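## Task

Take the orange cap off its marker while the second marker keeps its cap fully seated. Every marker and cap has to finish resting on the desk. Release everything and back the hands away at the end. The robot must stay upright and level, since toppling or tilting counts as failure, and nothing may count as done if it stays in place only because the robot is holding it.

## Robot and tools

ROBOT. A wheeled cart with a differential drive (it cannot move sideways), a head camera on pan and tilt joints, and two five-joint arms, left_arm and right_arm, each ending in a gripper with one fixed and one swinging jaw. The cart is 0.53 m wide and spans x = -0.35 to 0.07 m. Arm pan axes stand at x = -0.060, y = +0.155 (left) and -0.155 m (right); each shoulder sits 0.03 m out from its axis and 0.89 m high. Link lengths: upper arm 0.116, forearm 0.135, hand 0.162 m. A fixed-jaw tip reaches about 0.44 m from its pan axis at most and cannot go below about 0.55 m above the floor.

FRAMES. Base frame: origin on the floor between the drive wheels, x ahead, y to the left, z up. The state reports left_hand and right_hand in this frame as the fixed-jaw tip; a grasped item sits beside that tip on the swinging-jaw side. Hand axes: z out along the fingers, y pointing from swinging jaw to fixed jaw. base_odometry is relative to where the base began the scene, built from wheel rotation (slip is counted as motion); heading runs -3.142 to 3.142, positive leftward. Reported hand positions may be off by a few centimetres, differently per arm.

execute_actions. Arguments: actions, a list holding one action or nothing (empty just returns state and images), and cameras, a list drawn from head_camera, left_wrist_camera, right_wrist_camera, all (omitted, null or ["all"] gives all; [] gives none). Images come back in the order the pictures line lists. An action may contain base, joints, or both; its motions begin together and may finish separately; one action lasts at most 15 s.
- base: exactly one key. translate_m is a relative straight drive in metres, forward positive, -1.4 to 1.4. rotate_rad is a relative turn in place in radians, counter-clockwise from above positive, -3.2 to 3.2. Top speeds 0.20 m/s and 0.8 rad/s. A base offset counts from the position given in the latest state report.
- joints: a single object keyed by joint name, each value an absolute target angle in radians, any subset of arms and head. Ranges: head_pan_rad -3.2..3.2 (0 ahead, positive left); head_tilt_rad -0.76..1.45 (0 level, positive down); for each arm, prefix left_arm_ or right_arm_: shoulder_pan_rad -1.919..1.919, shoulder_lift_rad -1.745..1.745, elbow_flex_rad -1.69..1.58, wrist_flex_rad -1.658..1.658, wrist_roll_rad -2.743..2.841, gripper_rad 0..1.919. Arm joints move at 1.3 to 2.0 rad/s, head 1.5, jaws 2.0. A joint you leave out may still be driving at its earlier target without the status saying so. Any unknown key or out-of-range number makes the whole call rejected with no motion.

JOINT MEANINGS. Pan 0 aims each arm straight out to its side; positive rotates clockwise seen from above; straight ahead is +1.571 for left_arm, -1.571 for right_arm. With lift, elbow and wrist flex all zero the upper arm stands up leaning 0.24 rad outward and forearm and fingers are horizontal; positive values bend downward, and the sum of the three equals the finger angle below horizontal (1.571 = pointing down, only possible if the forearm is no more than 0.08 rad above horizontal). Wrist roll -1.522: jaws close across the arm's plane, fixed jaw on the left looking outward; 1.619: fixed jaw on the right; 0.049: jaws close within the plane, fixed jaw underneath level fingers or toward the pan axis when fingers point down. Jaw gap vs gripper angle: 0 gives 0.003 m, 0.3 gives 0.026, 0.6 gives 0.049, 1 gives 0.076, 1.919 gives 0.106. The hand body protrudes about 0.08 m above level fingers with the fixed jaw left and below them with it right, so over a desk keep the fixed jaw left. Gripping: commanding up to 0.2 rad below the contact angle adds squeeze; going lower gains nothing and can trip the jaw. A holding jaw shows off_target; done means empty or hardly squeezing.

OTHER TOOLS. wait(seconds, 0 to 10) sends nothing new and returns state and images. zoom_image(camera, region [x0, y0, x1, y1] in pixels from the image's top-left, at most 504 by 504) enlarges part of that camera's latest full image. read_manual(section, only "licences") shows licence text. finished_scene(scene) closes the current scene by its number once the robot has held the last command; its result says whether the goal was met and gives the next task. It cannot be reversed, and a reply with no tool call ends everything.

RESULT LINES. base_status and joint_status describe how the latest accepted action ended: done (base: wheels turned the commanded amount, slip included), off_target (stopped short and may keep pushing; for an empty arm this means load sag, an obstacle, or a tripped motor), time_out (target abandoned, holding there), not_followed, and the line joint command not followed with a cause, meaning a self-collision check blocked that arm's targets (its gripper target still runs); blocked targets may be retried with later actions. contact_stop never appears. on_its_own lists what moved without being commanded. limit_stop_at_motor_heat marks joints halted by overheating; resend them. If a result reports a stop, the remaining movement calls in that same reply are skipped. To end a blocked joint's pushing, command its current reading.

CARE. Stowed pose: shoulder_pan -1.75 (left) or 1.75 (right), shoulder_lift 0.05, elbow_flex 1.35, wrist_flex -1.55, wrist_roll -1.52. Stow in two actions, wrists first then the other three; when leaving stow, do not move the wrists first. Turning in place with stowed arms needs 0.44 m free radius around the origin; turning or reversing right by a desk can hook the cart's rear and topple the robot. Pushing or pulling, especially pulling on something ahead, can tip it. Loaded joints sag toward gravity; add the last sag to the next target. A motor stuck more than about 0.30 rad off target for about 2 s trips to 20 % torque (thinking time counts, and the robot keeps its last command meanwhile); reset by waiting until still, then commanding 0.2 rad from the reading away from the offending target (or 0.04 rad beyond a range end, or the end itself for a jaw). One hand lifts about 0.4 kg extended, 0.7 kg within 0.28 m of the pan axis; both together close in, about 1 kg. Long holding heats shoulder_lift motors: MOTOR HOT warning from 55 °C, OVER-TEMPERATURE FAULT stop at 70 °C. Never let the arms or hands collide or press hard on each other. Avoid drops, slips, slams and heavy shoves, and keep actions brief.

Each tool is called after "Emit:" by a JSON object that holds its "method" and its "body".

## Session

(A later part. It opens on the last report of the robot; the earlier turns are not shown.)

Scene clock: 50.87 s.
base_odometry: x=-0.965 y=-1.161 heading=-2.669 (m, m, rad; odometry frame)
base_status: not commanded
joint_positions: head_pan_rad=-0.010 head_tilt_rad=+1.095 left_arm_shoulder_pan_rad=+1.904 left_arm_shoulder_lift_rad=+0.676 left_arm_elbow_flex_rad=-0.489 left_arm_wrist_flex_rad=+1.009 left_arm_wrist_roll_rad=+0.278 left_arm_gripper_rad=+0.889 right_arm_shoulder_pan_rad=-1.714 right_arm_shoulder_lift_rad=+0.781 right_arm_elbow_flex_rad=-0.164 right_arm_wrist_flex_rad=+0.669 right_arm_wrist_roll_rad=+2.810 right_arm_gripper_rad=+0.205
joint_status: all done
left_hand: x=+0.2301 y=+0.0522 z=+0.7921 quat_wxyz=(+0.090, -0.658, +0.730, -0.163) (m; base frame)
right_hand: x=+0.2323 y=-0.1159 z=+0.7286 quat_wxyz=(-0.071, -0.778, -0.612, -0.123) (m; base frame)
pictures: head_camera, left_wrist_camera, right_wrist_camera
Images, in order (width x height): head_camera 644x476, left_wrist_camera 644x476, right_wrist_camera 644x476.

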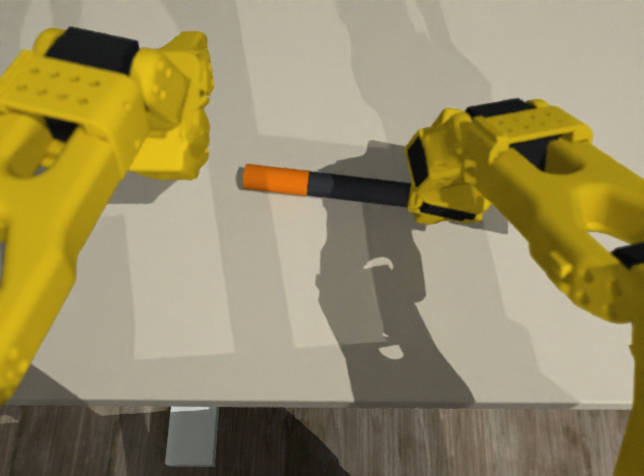

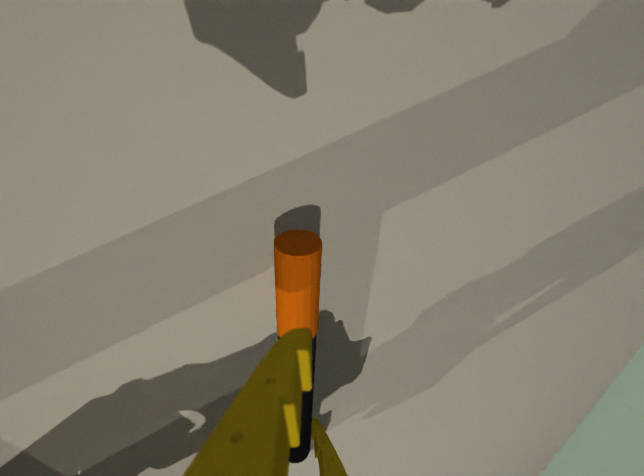

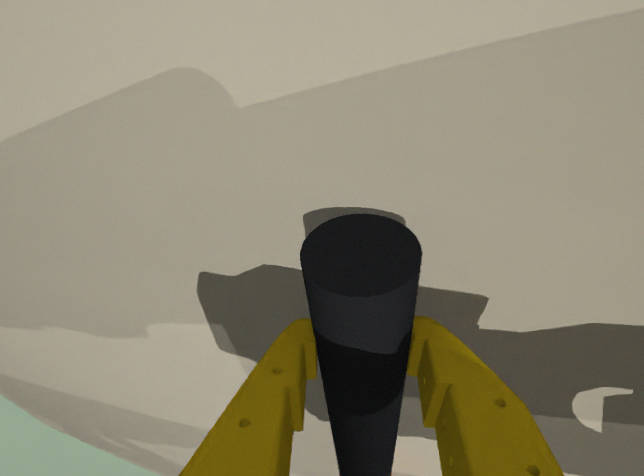

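Emit:
{"method": "execute_actions", "body": {"actions": [{"joints":{"left_arm_shoulder_pan_rad":1.5,"right_arm_shoulder_lift_rad":0.68}}], "cameras": []}}

Emit:
{"method": "execute_actions", "body": {"actions": [{"joints":{"right_arm_shoulder_pan_rad":-1.915}}], "cameras": []}}

Emit:
{"method": "execute_actions", "body": {"actions": [{"joints":{"left_arm_shoulder_pan_rad":1.8,"left_arm_shoulder_lift_rad":0.55,"left_arm_wrist_roll_rad":0.45}}]}}

Scene clock: 53.00 s.
base_odometry: x=-0.965 y=-1.161 heading=-2.669 (m, m, rad; odometry frame)
base_status: not commanded
joint_positions: head_pan_rad=-0.010 head_tilt_rad=+1.095 left_arm_shoulder_pan_rad=+1.507 left_arm_shoulder_lift_rad=+0.676 left_arm_elbow_flex_rad=-0.489 left_arm_wrist_flex_rad=+1.009 left_arm_wrist_roll_rad=+0.278 left_arm_gripper_rad=+0.889 right_arm_shoulder_pan_rad=-1.714 right_arm_shoulder_lift_rad=+0.741 right_arm_elbow_flex_rad=-0.164 right_arm_wrist_flex_rad=+0.669 right_arm_wrist_roll_rad=+2.810 right_arm_gripper_rad=+0.205
joint_status: all done
left_hand: x=+0.2473 y=+0.1725 z=+0.7921 quat_wxyz=(+0.120, -0.789, +0.586, -0.142) (m; base frame)
right_hand: x=+0.2386 y=-0.1150 z=+0.7393 quat_wxyz=(-0.081, -0.776, -0.610, -0.140) (m; base frame)
pictures: none
No camera images: the call's "cameras" was empty. Leave "cameras" out to get every camera's image.

Scene clock: 53.83 s.
base_odometry: x=-0.965 y=-1.161 heading=-2.669 (m, m, rad; odometry frame)
base_status: not commanded
joint_positions: head_pan_rad=-0.010 head_tilt_rad=+1.095 left_arm_shoulder_pan_rad=+1.507 left_arm_shoulder_lift_rad=+0.676 left_arm_elbow_flex_rad=-0.489 left_arm_wrist_flex_rad=+1.009 left_arm_wrist_roll_rad=+0.278 left_arm_gripper_rad=+0.889 right_arm_shoulder_pan_rad=-1.901 right_arm_shoulder_lift_rad=+0.741 right_arm_elbow_flex_rad=-0.164 right_arm_wrist_flex_rad=+0.669 right_arm_wrist_roll_rad=+2.810 right_arm_gripper_rad=+0.205
joint_status: all done
joint sent to its limit — the command would take right_arm_shoulder_pan_rad past its lower limit, so that joint was sent only as far as its limit.
left_hand: x=+0.2473 y=+0.1725 z=+0.7921 quat_wxyz=(+0.120, -0.789, +0.586, -0.142) (m; base frame)
right_hand: x=+0.2259 y=-0.0602 z=+0.7393 quat_wxyz=(-0.067, -0.715, -0.680, -0.147) (m; base frame)
pictures: none
No camera images: the call's "cameras" was empty. Leave "cameras" out to get every camera's image.

Scene clock: 54.77 s.
base_odometry: x=-0.965 y=-1.161 heading=-2.669 (m, m, rad; odometry frame)
base_status: not commanded
joint_positions: head_pan_rad=-0.010 head_tilt_rad=+1.095 left_arm_shoulder_pan_rad=+1.792 left_arm_shoulder_lift_rad=+0.609 left_arm_elbow_flex_rad=-0.490 left_arm_wrist_flex_rad=+1.009 left_arm_wrist_roll_rad=+0.442 left_arm_gripper_rad=+0.889 right_arm_shoulder_pan_rad=-1.901 right_arm_shoulder_lift_rad=+0.741 right_arm_elbow_flex_rad=-0.164 right_arm_wrist_flex_rad=+0.669 right_arm_wrist_roll_rad=+2.810 right_arm_gripper_rad=+0.205
joint_status: all done
left_hand: x=+0.2462 y=+0.0826 z=+0.8115 quat_wxyz=(+0.101, -0.747, +0.628, -0.195) (m; base frame)
right_hand: x=+0.2259 y=-0.0602 z=+0.7393 quat_wxyz=(-0.067, -0.715, -0.680, -0.147) (m; base frame)
pictures: head_camera, left_wrist_camera, right_wrist_camera
Images, in order (width x height): head_camera 644x476, left_wrist_camera 644x476, right_wrist_camera 644x476.

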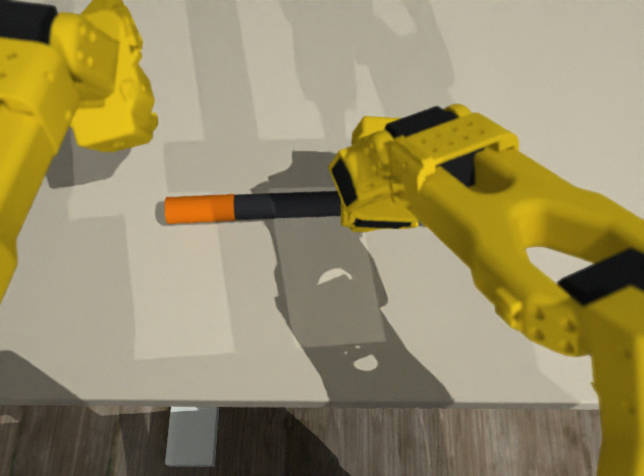

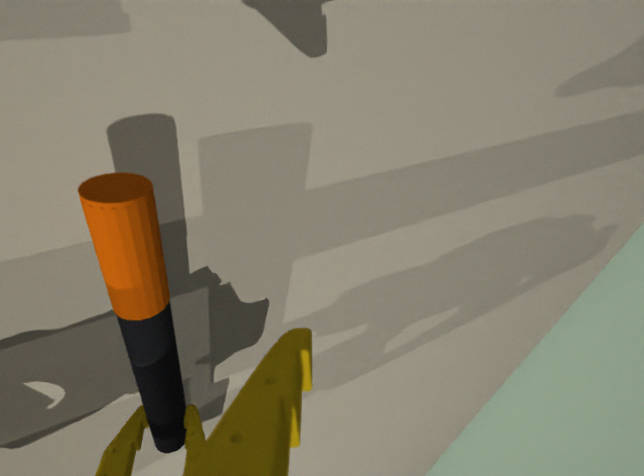

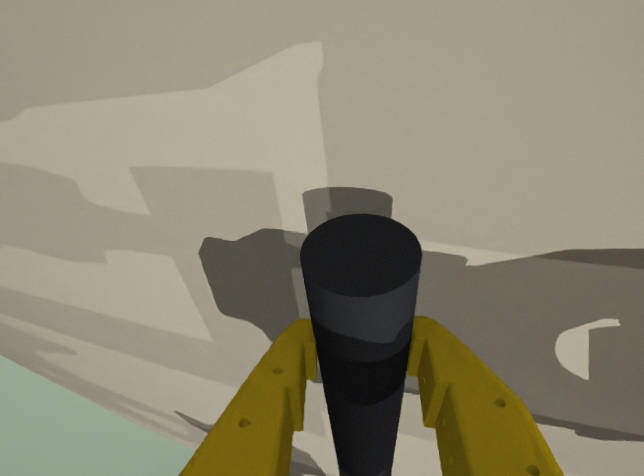

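Emit:
{"method": "execute_actions", "body": {"actions": [{"joints":{"left_arm_shoulder_lift_rad":0.37,"left_arm_elbow_flex_rad":-0.04,"left_arm_wrist_flex_rad":0.87,"left_arm_wrist_roll_rad":0.39}}], "cameras": []}}

Emit:
{"method": "execute_actions", "body": {"actions": [{"joints":{"left_arm_shoulder_pan_rad":1.9}}], "cameras": ["head_camera","left_wrist_camera"]}}

Scene clock: 56.53 s.
base_odometry: x=-0.965 y=-1.161 heading=-2.669 (m, m, rad; odometry frame)
base_status: not commanded
joint_positions: head_pan_rad=-0.010 head_tilt_rad=+1.095 left_arm_shoulder_pan_rad=+1.792 left_arm_shoulder_lift_rad=+0.421 left_arm_elbow_flex_rad=-0.035 left_arm_wrist_flex_rad=+0.880 left_arm_wrist_roll_rad=+0.398 left_arm_gripper_rad=+0.889 right_arm_shoulder_pan_rad=-1.901 right_arm_shoulder_lift_rad=+0.741 right_arm_elbow_flex_rad=-0.164 right_arm_wrist_flex_rad=+0.669 right_arm_wrist_roll_rad=+2.810 right_arm_gripper_rad=+0.205
joint_status: all done
left_hand: x=+0.2027 y=+0.0927 z=+0.7838 quat_wxyz=(+0.073, -0.742, +0.653, -0.133) (m; base frame)
right_hand: x=+0.2259 y=-0.0602 z=+0.7393 quat_wxyz=(-0.067, -0.715, -0.680, -0.147) (m; base frame)
pictures: none
No camera images: the call's "cameras" was empty. Leave "cameras" out to get every camera's image.

Scene clock: 57.27 s.
base_odometry: x=-0.965 y=-1.161 heading=-2.669 (m, m, rad; odometry frame)
base_status: not commanded
joint_positions: head_pan_rad=-0.010 head_tilt_rad=+1.095 left_arm_shoulder_pan_rad=+1.893 left_arm_shoulder_lift_rad=+0.421 left_arm_elbow_flex_rad=-0.035 left_arm_wrist_flex_rad=+0.880 left_arm_wrist_roll_rad=+0.398 left_arm_gripper_rad=+0.889 right_arm_shoulder_pan_rad=-1.901 right_arm_shoulder_lift_rad=+0.741 right_arm_elbow_flex_rad=-0.164 right_arm_wrist_flex_rad=+0.669 right_arm_wrist_roll_rad=+2.810 right_arm_gripper_rad=+0.205
joint_status: all done
left_hand: x=+0.1950 y=+0.0665 z=+0.7838 quat_wxyz=(+0.066, -0.708, +0.690, -0.136) (m; base frame)
right_hand: x=+0.2259 y=-0.0602 z=+0.7393 quat_wxyz=(-0.067, -0.715, -0.680, -0.147) (m; base frame)
pictures: head_camera, left_wrist_camera
Images, in order (width x height): head_camera 644x476, left_wrist_camera 644x476.

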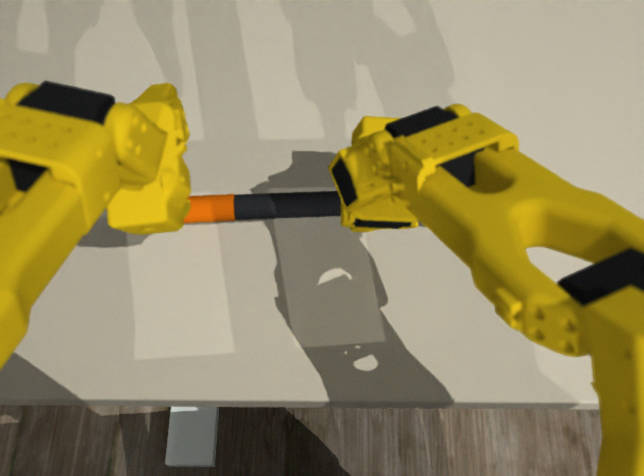

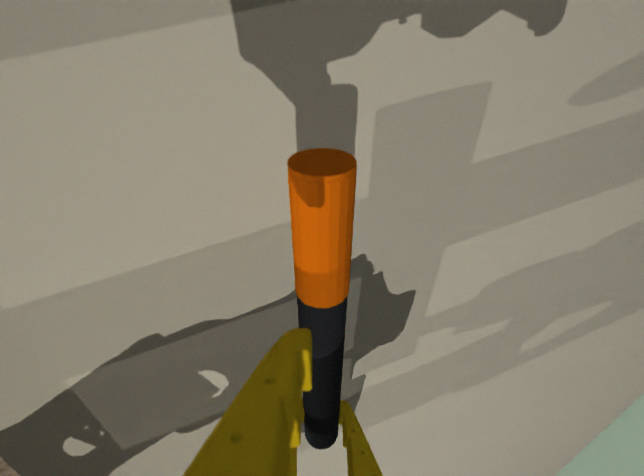

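Emit:
{"method": "execute_actions", "body": {"actions": [{"joints":{"left_arm_shoulder_lift_rad":0.46,"left_arm_elbow_flex_rad":0.16,"left_arm_wrist_flex_rad":0.57}}], "cameras": ["head_camera","left_wrist_camera"]}}

Scene clock: 58.80 s.
base_odometry: x=-0.965 y=-1.161 heading=-2.669 (m, m, rad; odometry frame)
base_status: not commanded
joint_positions: head_pan_rad=-0.010 head_tilt_rad=+1.095 left_arm_shoulder_pan_rad=+1.893 left_arm_shoulder_lift_rad=+0.472 left_arm_elbow_flex_rad=+0.165 left_arm_wrist_flex_rad=+0.581 left_arm_wrist_roll_rad=+0.398 left_arm_gripper_rad=+0.889 right_arm_shoulder_pan_rad=-1.901 right_arm_shoulder_lift_rad=+0.741 right_arm_elbow_flex_rad=-0.164 right_arm_wrist_flex_rad=+0.669 right_arm_wrist_roll_rad=+2.810 right_arm_gripper_rad=+0.205
joint_status: all done
left_hand: x=+0.1919 y=+0.0675 z=+0.7523 quat_wxyz=(+0.076, -0.705, +0.687, -0.158) (m; base frame)
right_hand: x=+0.2259 y=-0.0602 z=+0.7393 quat_wxyz=(-0.067, -0.715, -0.680, -0.147) (m; base frame)
pictures: head_camera, left_wrist_camera
Images, in order (width x height): head_camera 644x476, left_wrist_camera 644x476.

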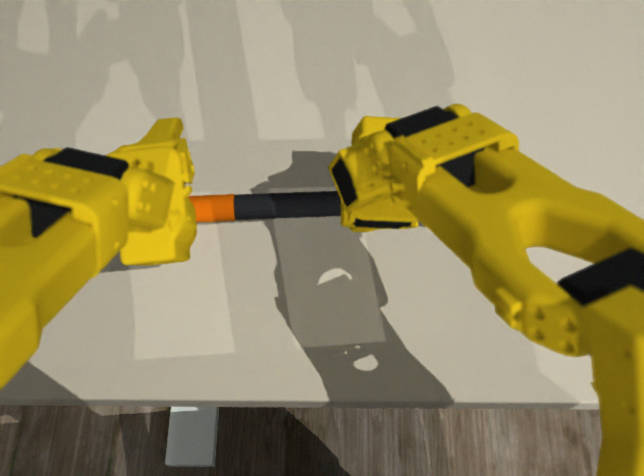

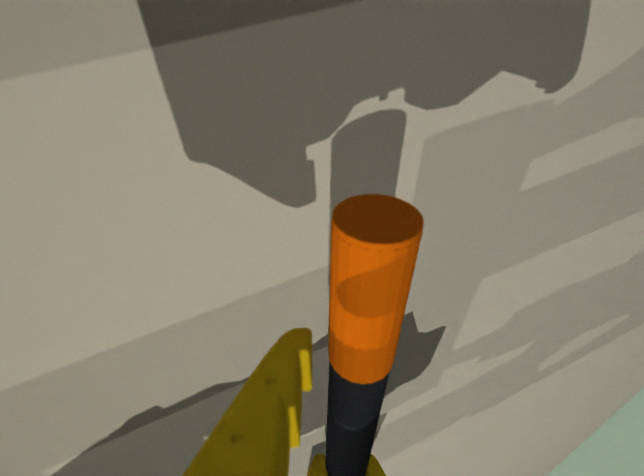

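Emit:
{"method": "execute_actions", "body": {"actions": [{"joints":{"left_arm_shoulder_lift_rad":0.54,"left_arm_wrist_flex_rad":0.55,"left_arm_shoulder_pan_rad":1.86}}], "cameras": ["head_camera","left_wrist_camera"]}}

Scene clock: 59.73 s.
base_odometry: x=-0.965 y=-1.161 heading=-2.669 (m, m, rad; odometry frame)
base_status: not commanded
joint_positions: head_pan_rad=-0.010 head_tilt_rad=+1.095 left_arm_shoulder_pan_rad=+1.867 left_arm_shoulder_lift_rad=+0.552 left_arm_elbow_flex_rad=+0.165 left_arm_wrist_flex_rad=+0.559 left_arm_wrist_roll_rad=+0.398 left_arm_gripper_rad=+0.889 right_arm_shoulder_pan_rad=-1.901 right_arm_shoulder_lift_rad=+0.741 right_arm_elbow_flex_rad=-0.164 right_arm_wrist_flex_rad=+0.669 right_arm_wrist_roll_rad=+2.810 right_arm_gripper_rad=+0.205
joint_status: all done
left_hand: x=+0.1858 y=+0.0767 z=+0.7347 quat_wxyz=(+0.066, -0.718, +0.681, -0.131) (m; base frame)
right_hand: x=+0.2259 y=-0.0602 z=+0.7393 quat_wxyz=(-0.067, -0.715, -0.680, -0.147) (m; base frame)
pictures: head_camera, left_wrist_camera
Images, in order (width x height): head_camera 644x476, left_wrist_camera 644x476.

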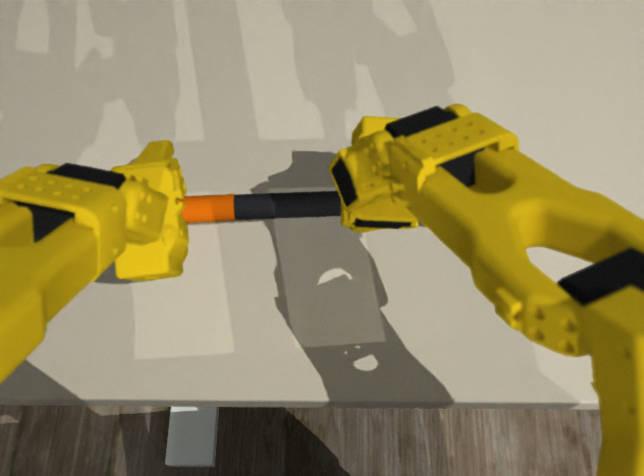

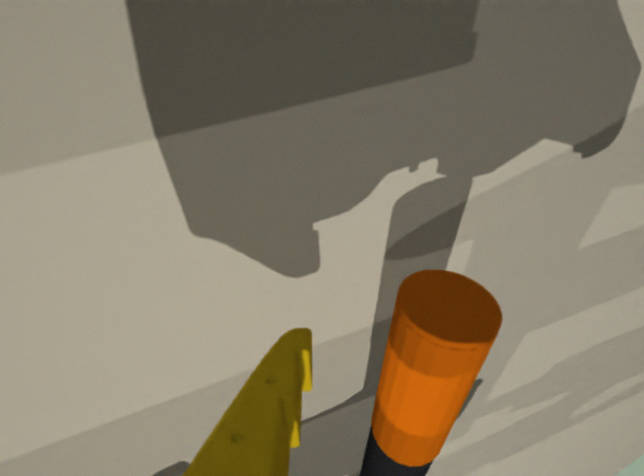

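Emit:
{"method": "execute_actions", "body": {"actions": [{"joints":{"left_arm_shoulder_lift_rad":0.58,"left_arm_elbow_flex_rad":0.07,"left_arm_wrist_flex_rad":0.6,"left_arm_shoulder_pan_rad":1.89}}], "cameras": ["left_wrist_camera"]}}

Emit:
{"method": "execute_actions", "body": {"actions": [{"joints":{"left_arm_gripper_rad":0.02}}], "cameras": ["head_camera","left_wrist_camera"]}}

Scene clock: 60.77 s.
base_odometry: x=-0.965 y=-1.161 heading=-2.669 (m, m, rad; odometry frame)
base_status: not commanded
joint_positions: head_pan_rad=-0.010 head_tilt_rad=+1.095 left_arm_shoulder_pan_rad=+1.883 left_arm_shoulder_lift_rad=+0.592 left_arm_elbow_flex_rad=+0.097 left_arm_wrist_flex_rad=+0.595 left_arm_wrist_roll_rad=+0.398 left_arm_gripper_rad=+0.889 right_arm_shoulder_pan_rad=-1.901 right_arm_shoulder_lift_rad=+0.741 right_arm_elbow_flex_rad=-0.164 right_arm_wrist_flex_rad=+0.669 right_arm_wrist_roll_rad=+2.810 right_arm_gripper_rad=+0.205
joint_status: all done
left_hand: x=+0.1887 y=+0.0716 z=+0.7340 quat_wxyz=(+0.063, -0.713, +0.687, -0.128) (m; base frame)
right_hand: x=+0.2259 y=-0.0602 z=+0.7393 quat_wxyz=(-0.067, -0.715, -0.680, -0.147) (m; base frame)
pictures: left_wrist_camera
Images, in order (width x height): left_wrist_camera 644x476.

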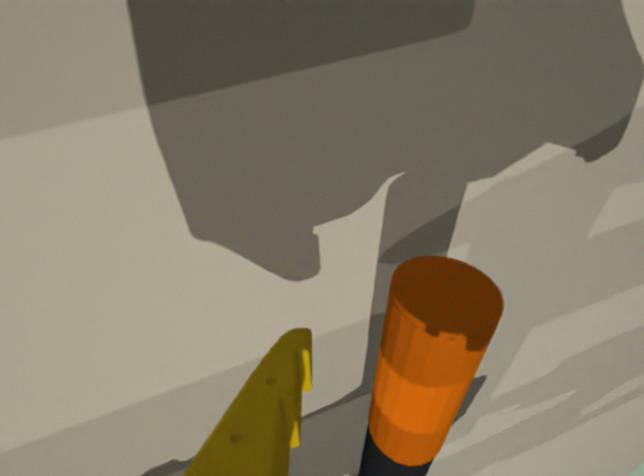

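Scene clock: 61.73 s.
base_odometry: x=-0.965 y=-1.161 heading=-2.669 (m, m, rad; odometry frame)
base_status: not commanded
joint_positions: head_pan_rad=-0.010 head_tilt_rad=+1.095 left_arm_shoulder_pan_rad=+1.883 left_arm_shoulder_lift_rad=+0.592 left_arm_elbow_flex_rad=+0.084 left_arm_wrist_flex_rad=+0.595 left_arm_wrist_roll_rad=+0.398 left_arm_gripper_rad=+0.214 right_arm_shoulder_pan_rad=-1.904 right_arm_shoulder_lift_rad=+0.741 right_arm_elbow_flex_rad=-0.150 right_arm_wrist_flex_rad=+0.669 right_arm_wrist_roll_rad=+2.815 right_arm_gripper_rad=+0.205
joint_status: left_arm_gripper_rad off_target (ended at +0.214, target +0.020)
left_hand: x=+0.1918 y=+0.0706 z=+0.7361 quat_wxyz=(+0.066, -0.712, +0.686, -0.135) (m; base frame)
right_hand: x=+0.2228 y=-0.0602 z=+0.7369 quat_wxyz=(-0.065, -0.713, -0.684, -0.141) (m; base frame)
pictures: head_camera, left_wrist_camera
Images, in order (width x height): head_camera 644x476, left_wrist_camera 644x476.

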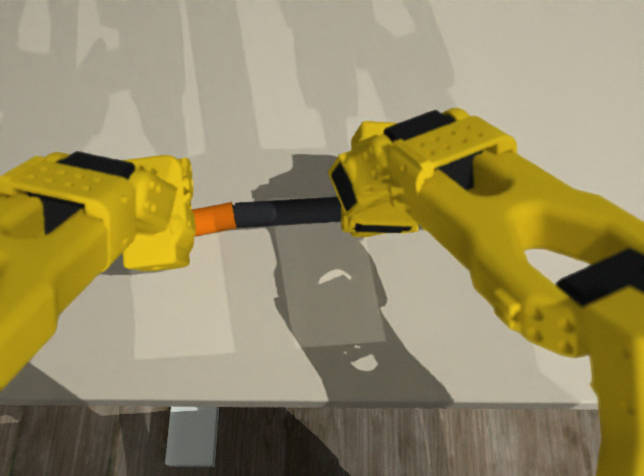

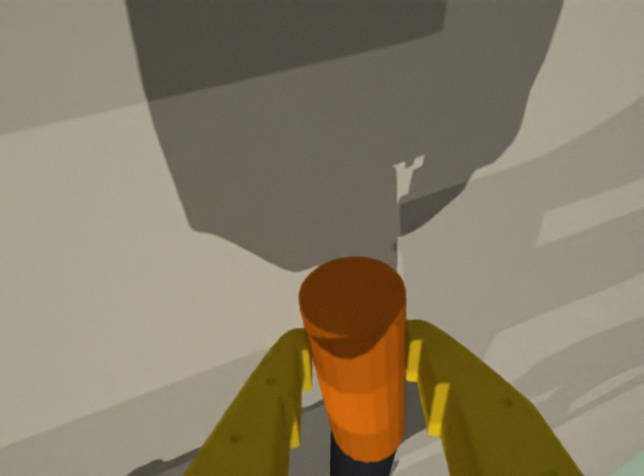

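Both gripped. Pull apart.

Emit:
{"method": "execute_actions", "body": {"actions": [{"joints":{"left_arm_shoulder_pan_rad":1.76,"right_arm_shoulder_pan_rad":-1.8}}]}}

Scene clock: 62.80 s.
base_odometry: x=-0.965 y=-1.161 heading=-2.669 (m, m, rad; odometry frame)
base_status: not commanded
joint_positions: head_pan_rad=-0.010 head_tilt_rad=+1.095 left_arm_shoulder_pan_rad=+1.768 left_arm_shoulder_lift_rad=+0.593 left_arm_elbow_flex_rad=+0.084 left_arm_wrist_flex_rad=+0.595 left_arm_wrist_roll_rad=+0.396 left_arm_gripper_rad=+0.214 right_arm_shoulder_pan_rad=-1.810 right_arm_shoulder_lift_rad=+0.739 right_arm_elbow_flex_rad=-0.150 right_arm_wrist_flex_rad=+0.668 right_arm_wrist_roll_rad=+2.815 right_arm_gripper_rad=+0.205
joint_status: all done
left_hand: x=+0.1996 y=+0.1001 z=+0.7357 quat_wxyz=(+0.073, -0.750, +0.645, -0.130) (m; base frame)
right_hand: x=+0.2308 y=-0.0870 z=+0.7374 quat_wxyz=(-0.072, -0.744, -0.649, -0.139) (m; base frame)
pictures: head_camera, left_wrist_camera, right_wrist_camera
Images, in order (width x height): head_camera 644x476, left_wrist_camera 644x476, right_wrist_camera 644x476.

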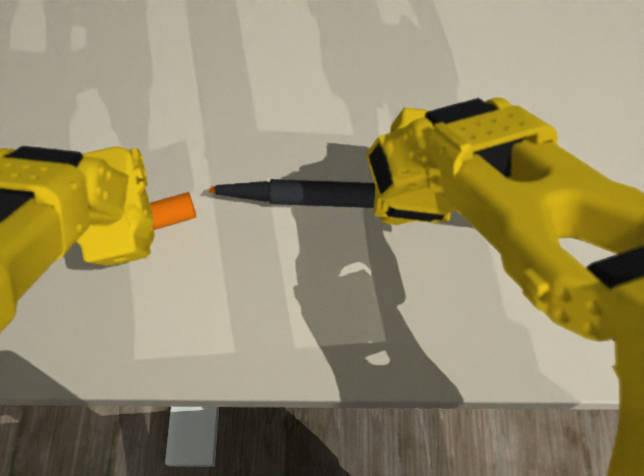

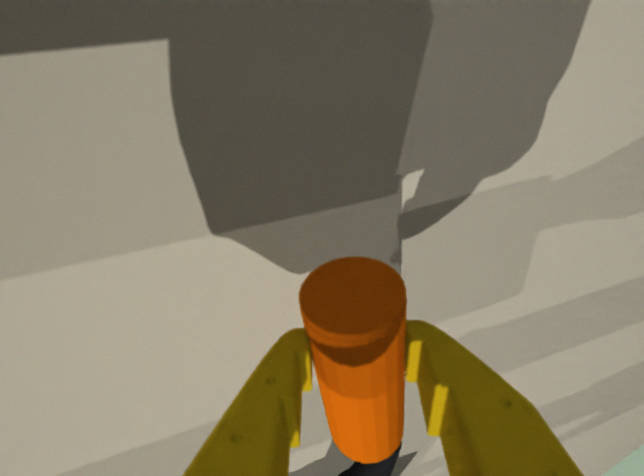

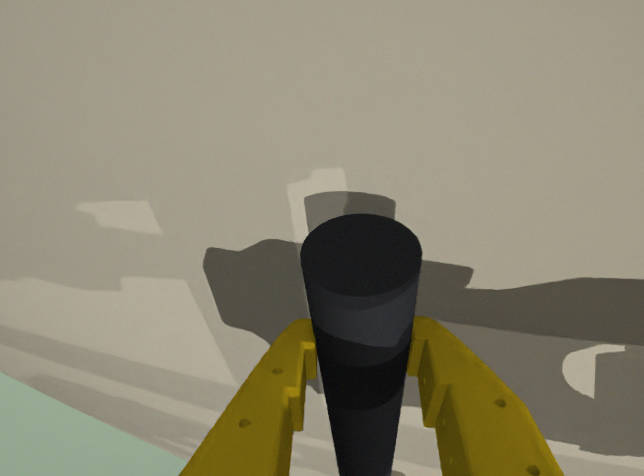

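Uncapped. Separate more, lower, release gently.

Emit:
{"method": "execute_actions", "body": {"actions": [{"joints":{"left_arm_shoulder_pan_rad":1.65,"left_arm_shoulder_lift_rad":0.6,"right_arm_shoulder_lift_rad":0.74}}], "cameras": []}}

Emit:
{"method": "execute_actions", "body": {"actions": [{"joints":{"left_arm_gripper_rad":0.5,"right_arm_gripper_rad":0.5}}], "cameras": []}}

Emit:
{"method": "execute_actions", "body": {"actions": [{"joints":{"left_arm_shoulder_lift_rad":0.2,"right_arm_shoulder_lift_rad":0.3}}], "cameras": []}}

Emit:
{"method": "execute_actions", "body": {"actions": [{"base":{"translate_m":-0.3},"joints":{"head_tilt_rad":0.7}}], "cameras": ["head_camera"]}}

Scene clock: 64.03 s.
base_odometry: x=-0.965 y=-1.161 heading=-2.669 (m, m, rad; odometry frame)
base_status: not commanded
joint_positions: head_pan_rad=-0.010 head_tilt_rad=+1.095 left_arm_shoulder_pan_rad=+1.657 left_arm_shoulder_lift_rad=+0.612 left_arm_elbow_flex_rad=+0.084 left_arm_wrist_flex_rad=+0.595 left_arm_wrist_roll_rad=+0.396 left_arm_gripper_rad=+0.214 right_arm_shoulder_pan_rad=-1.810 right_arm_shoulder_lift_rad=+0.759 right_arm_elbow_flex_rad=-0.150 right_arm_wrist_flex_rad=+0.668 right_arm_wrist_roll_rad=+2.815 right_arm_gripper_rad=+0.205
joint_status: all done
left_hand: x=+0.2011 y=+0.1293 z=+0.7314 quat_wxyz=(+0.075, -0.785, +0.603, -0.118) (m; base frame)
right_hand: x=+0.2278 y=-0.0877 z=+0.7321 quat_wxyz=(-0.067, -0.745, -0.650, -0.130) (m; base frame)
pictures: none
No camera images: the call's "cameras" was empty. Leave "cameras" out to get every camera's image.

Scene clock: 64.80 s.
base_odometry: x=-0.965 y=-1.161 heading=-2.669 (m, m, rad; odometry frame)
base_status: not commanded
joint_positions: head_pan_rad=-0.010 head_tilt_rad=+1.095 left_arm_shoulder_pan_rad=+1.657 left_arm_shoulder_lift_rad=+0.612 left_arm_elbow_flex_rad=+0.084 left_arm_wrist_flex_rad=+0.595 left_arm_wrist_roll_rad=+0.396 left_arm_gripper_rad=+0.488 right_arm_shoulder_pan_rad=-1.810 right_arm_shoulder_lift_rad=+0.759 right_arm_elbow_flex_rad=-0.150 right_arm_wrist_flex_rad=+0.668 right_arm_wrist_roll_rad=+2.815 right_arm_gripper_rad=+0.490
joint_status: all done
left_hand: x=+0.2011 y=+0.1293 z=+0.7314 quat_wxyz=(+0.075, -0.785, +0.603, -0.118) (m; base frame)
right_hand: x=+0.2278 y=-0.0877 z=+0.7321 quat_wxyz=(-0.067, -0.745, -0.650, -0.130) (m; base frame)
pictures: none
No camera images: the call's "cameras" was empty. Leave "cameras" out to get every camera's image.

Scene clock: 65.87 s.
base_odometry: x=-0.965 y=-1.161 heading=-2.669 (m, m, rad; odometry frame)
base_status: not commanded
joint_positions: head_pan_rad=-0.010 head_tilt_rad=+1.095 left_arm_shoulder_pan_rad=+1.657 left_arm_shoulder_lift_rad=+0.251 left_arm_elbow_flex_rad=+0.084 left_arm_wrist_flex_rad=+0.596 left_arm_wrist_roll_rad=+0.396 left_arm_gripper_rad=+0.489 right_arm_shoulder_pan_rad=-1.810 right_arm_shoulder_lift_rad=+0.353 right_arm_elbow_flex_rad=-0.150 right_arm_wrist_flex_rad=+0.668 right_arm_wrist_roll_rad=+2.815 right_arm_gripper_rad=+0.491
joint_status: all done
left_hand: x=+0.2432 y=+0.1257 z=+0.8235 quat_wxyz=(+0.169, -0.753, +0.578, -0.265) (m; base frame)
right_hand: x=+0.2690 y=-0.0777 z=+0.8501 quat_wxyz=(-0.158, -0.708, -0.617, -0.305) (m; base frame)
pictures: none
No camera images: the call's "cameras" was empty. Leave "cameras" out to get every camera's image.

Scene clock: 68.20 s.
base_odometry: x=-0.698 y=-1.024 heading=-2.668 (m, m, rad; odometry frame)
base_status: done
joint_positions: head_pan_rad=-0.010 head_tilt_rad=+0.714 left_arm_shoulder_pan_rad=+1.657 left_arm_shoulder_lift_rad=+0.250 left_arm_elbow_flex_rad=+0.084 left_arm_wrist_flex_rad=+0.596 left_arm_wrist_roll_rad=+0.396 left_arm_gripper_rad=+0.489 right_arm_shoulder_pan_rad=-1.810 right_arm_shoulder_lift_rad=+0.353 right_arm_elbow_flex_rad=-0.150 right_arm_wrist_flex_rad=+0.668 right_arm_wrist_roll_rad=+2.815 right_arm_gripper_rad=+0.491
joint_status: all done
left_hand: x=+0.2433 y=+0.1257 z=+0.8239 quat_wxyz=(+0.170, -0.753, +0.578, -0.266) (m; base frame)
right_hand: x=+0.2690 y=-0.0777 z=+0.8501 quat_wxyz=(-0.158, -0.708, -0.617, -0.305) (m; base frame)
pictures: head_camera
Images, in order (width x height): head_camera 644x476.

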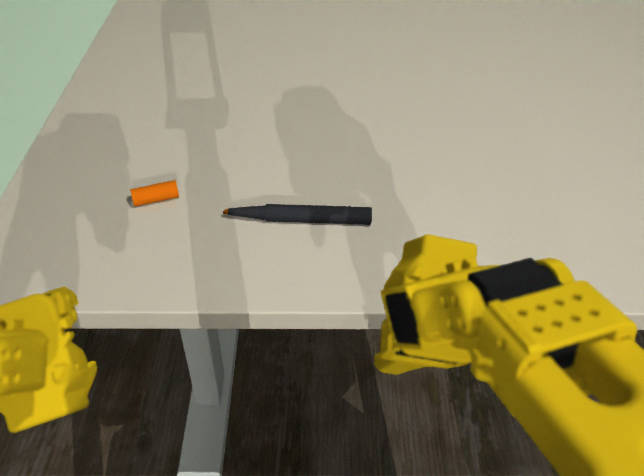

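Emit:
{"method": "finished_scene", "body": {"scene": 1}}

The scene is finished: the task was done.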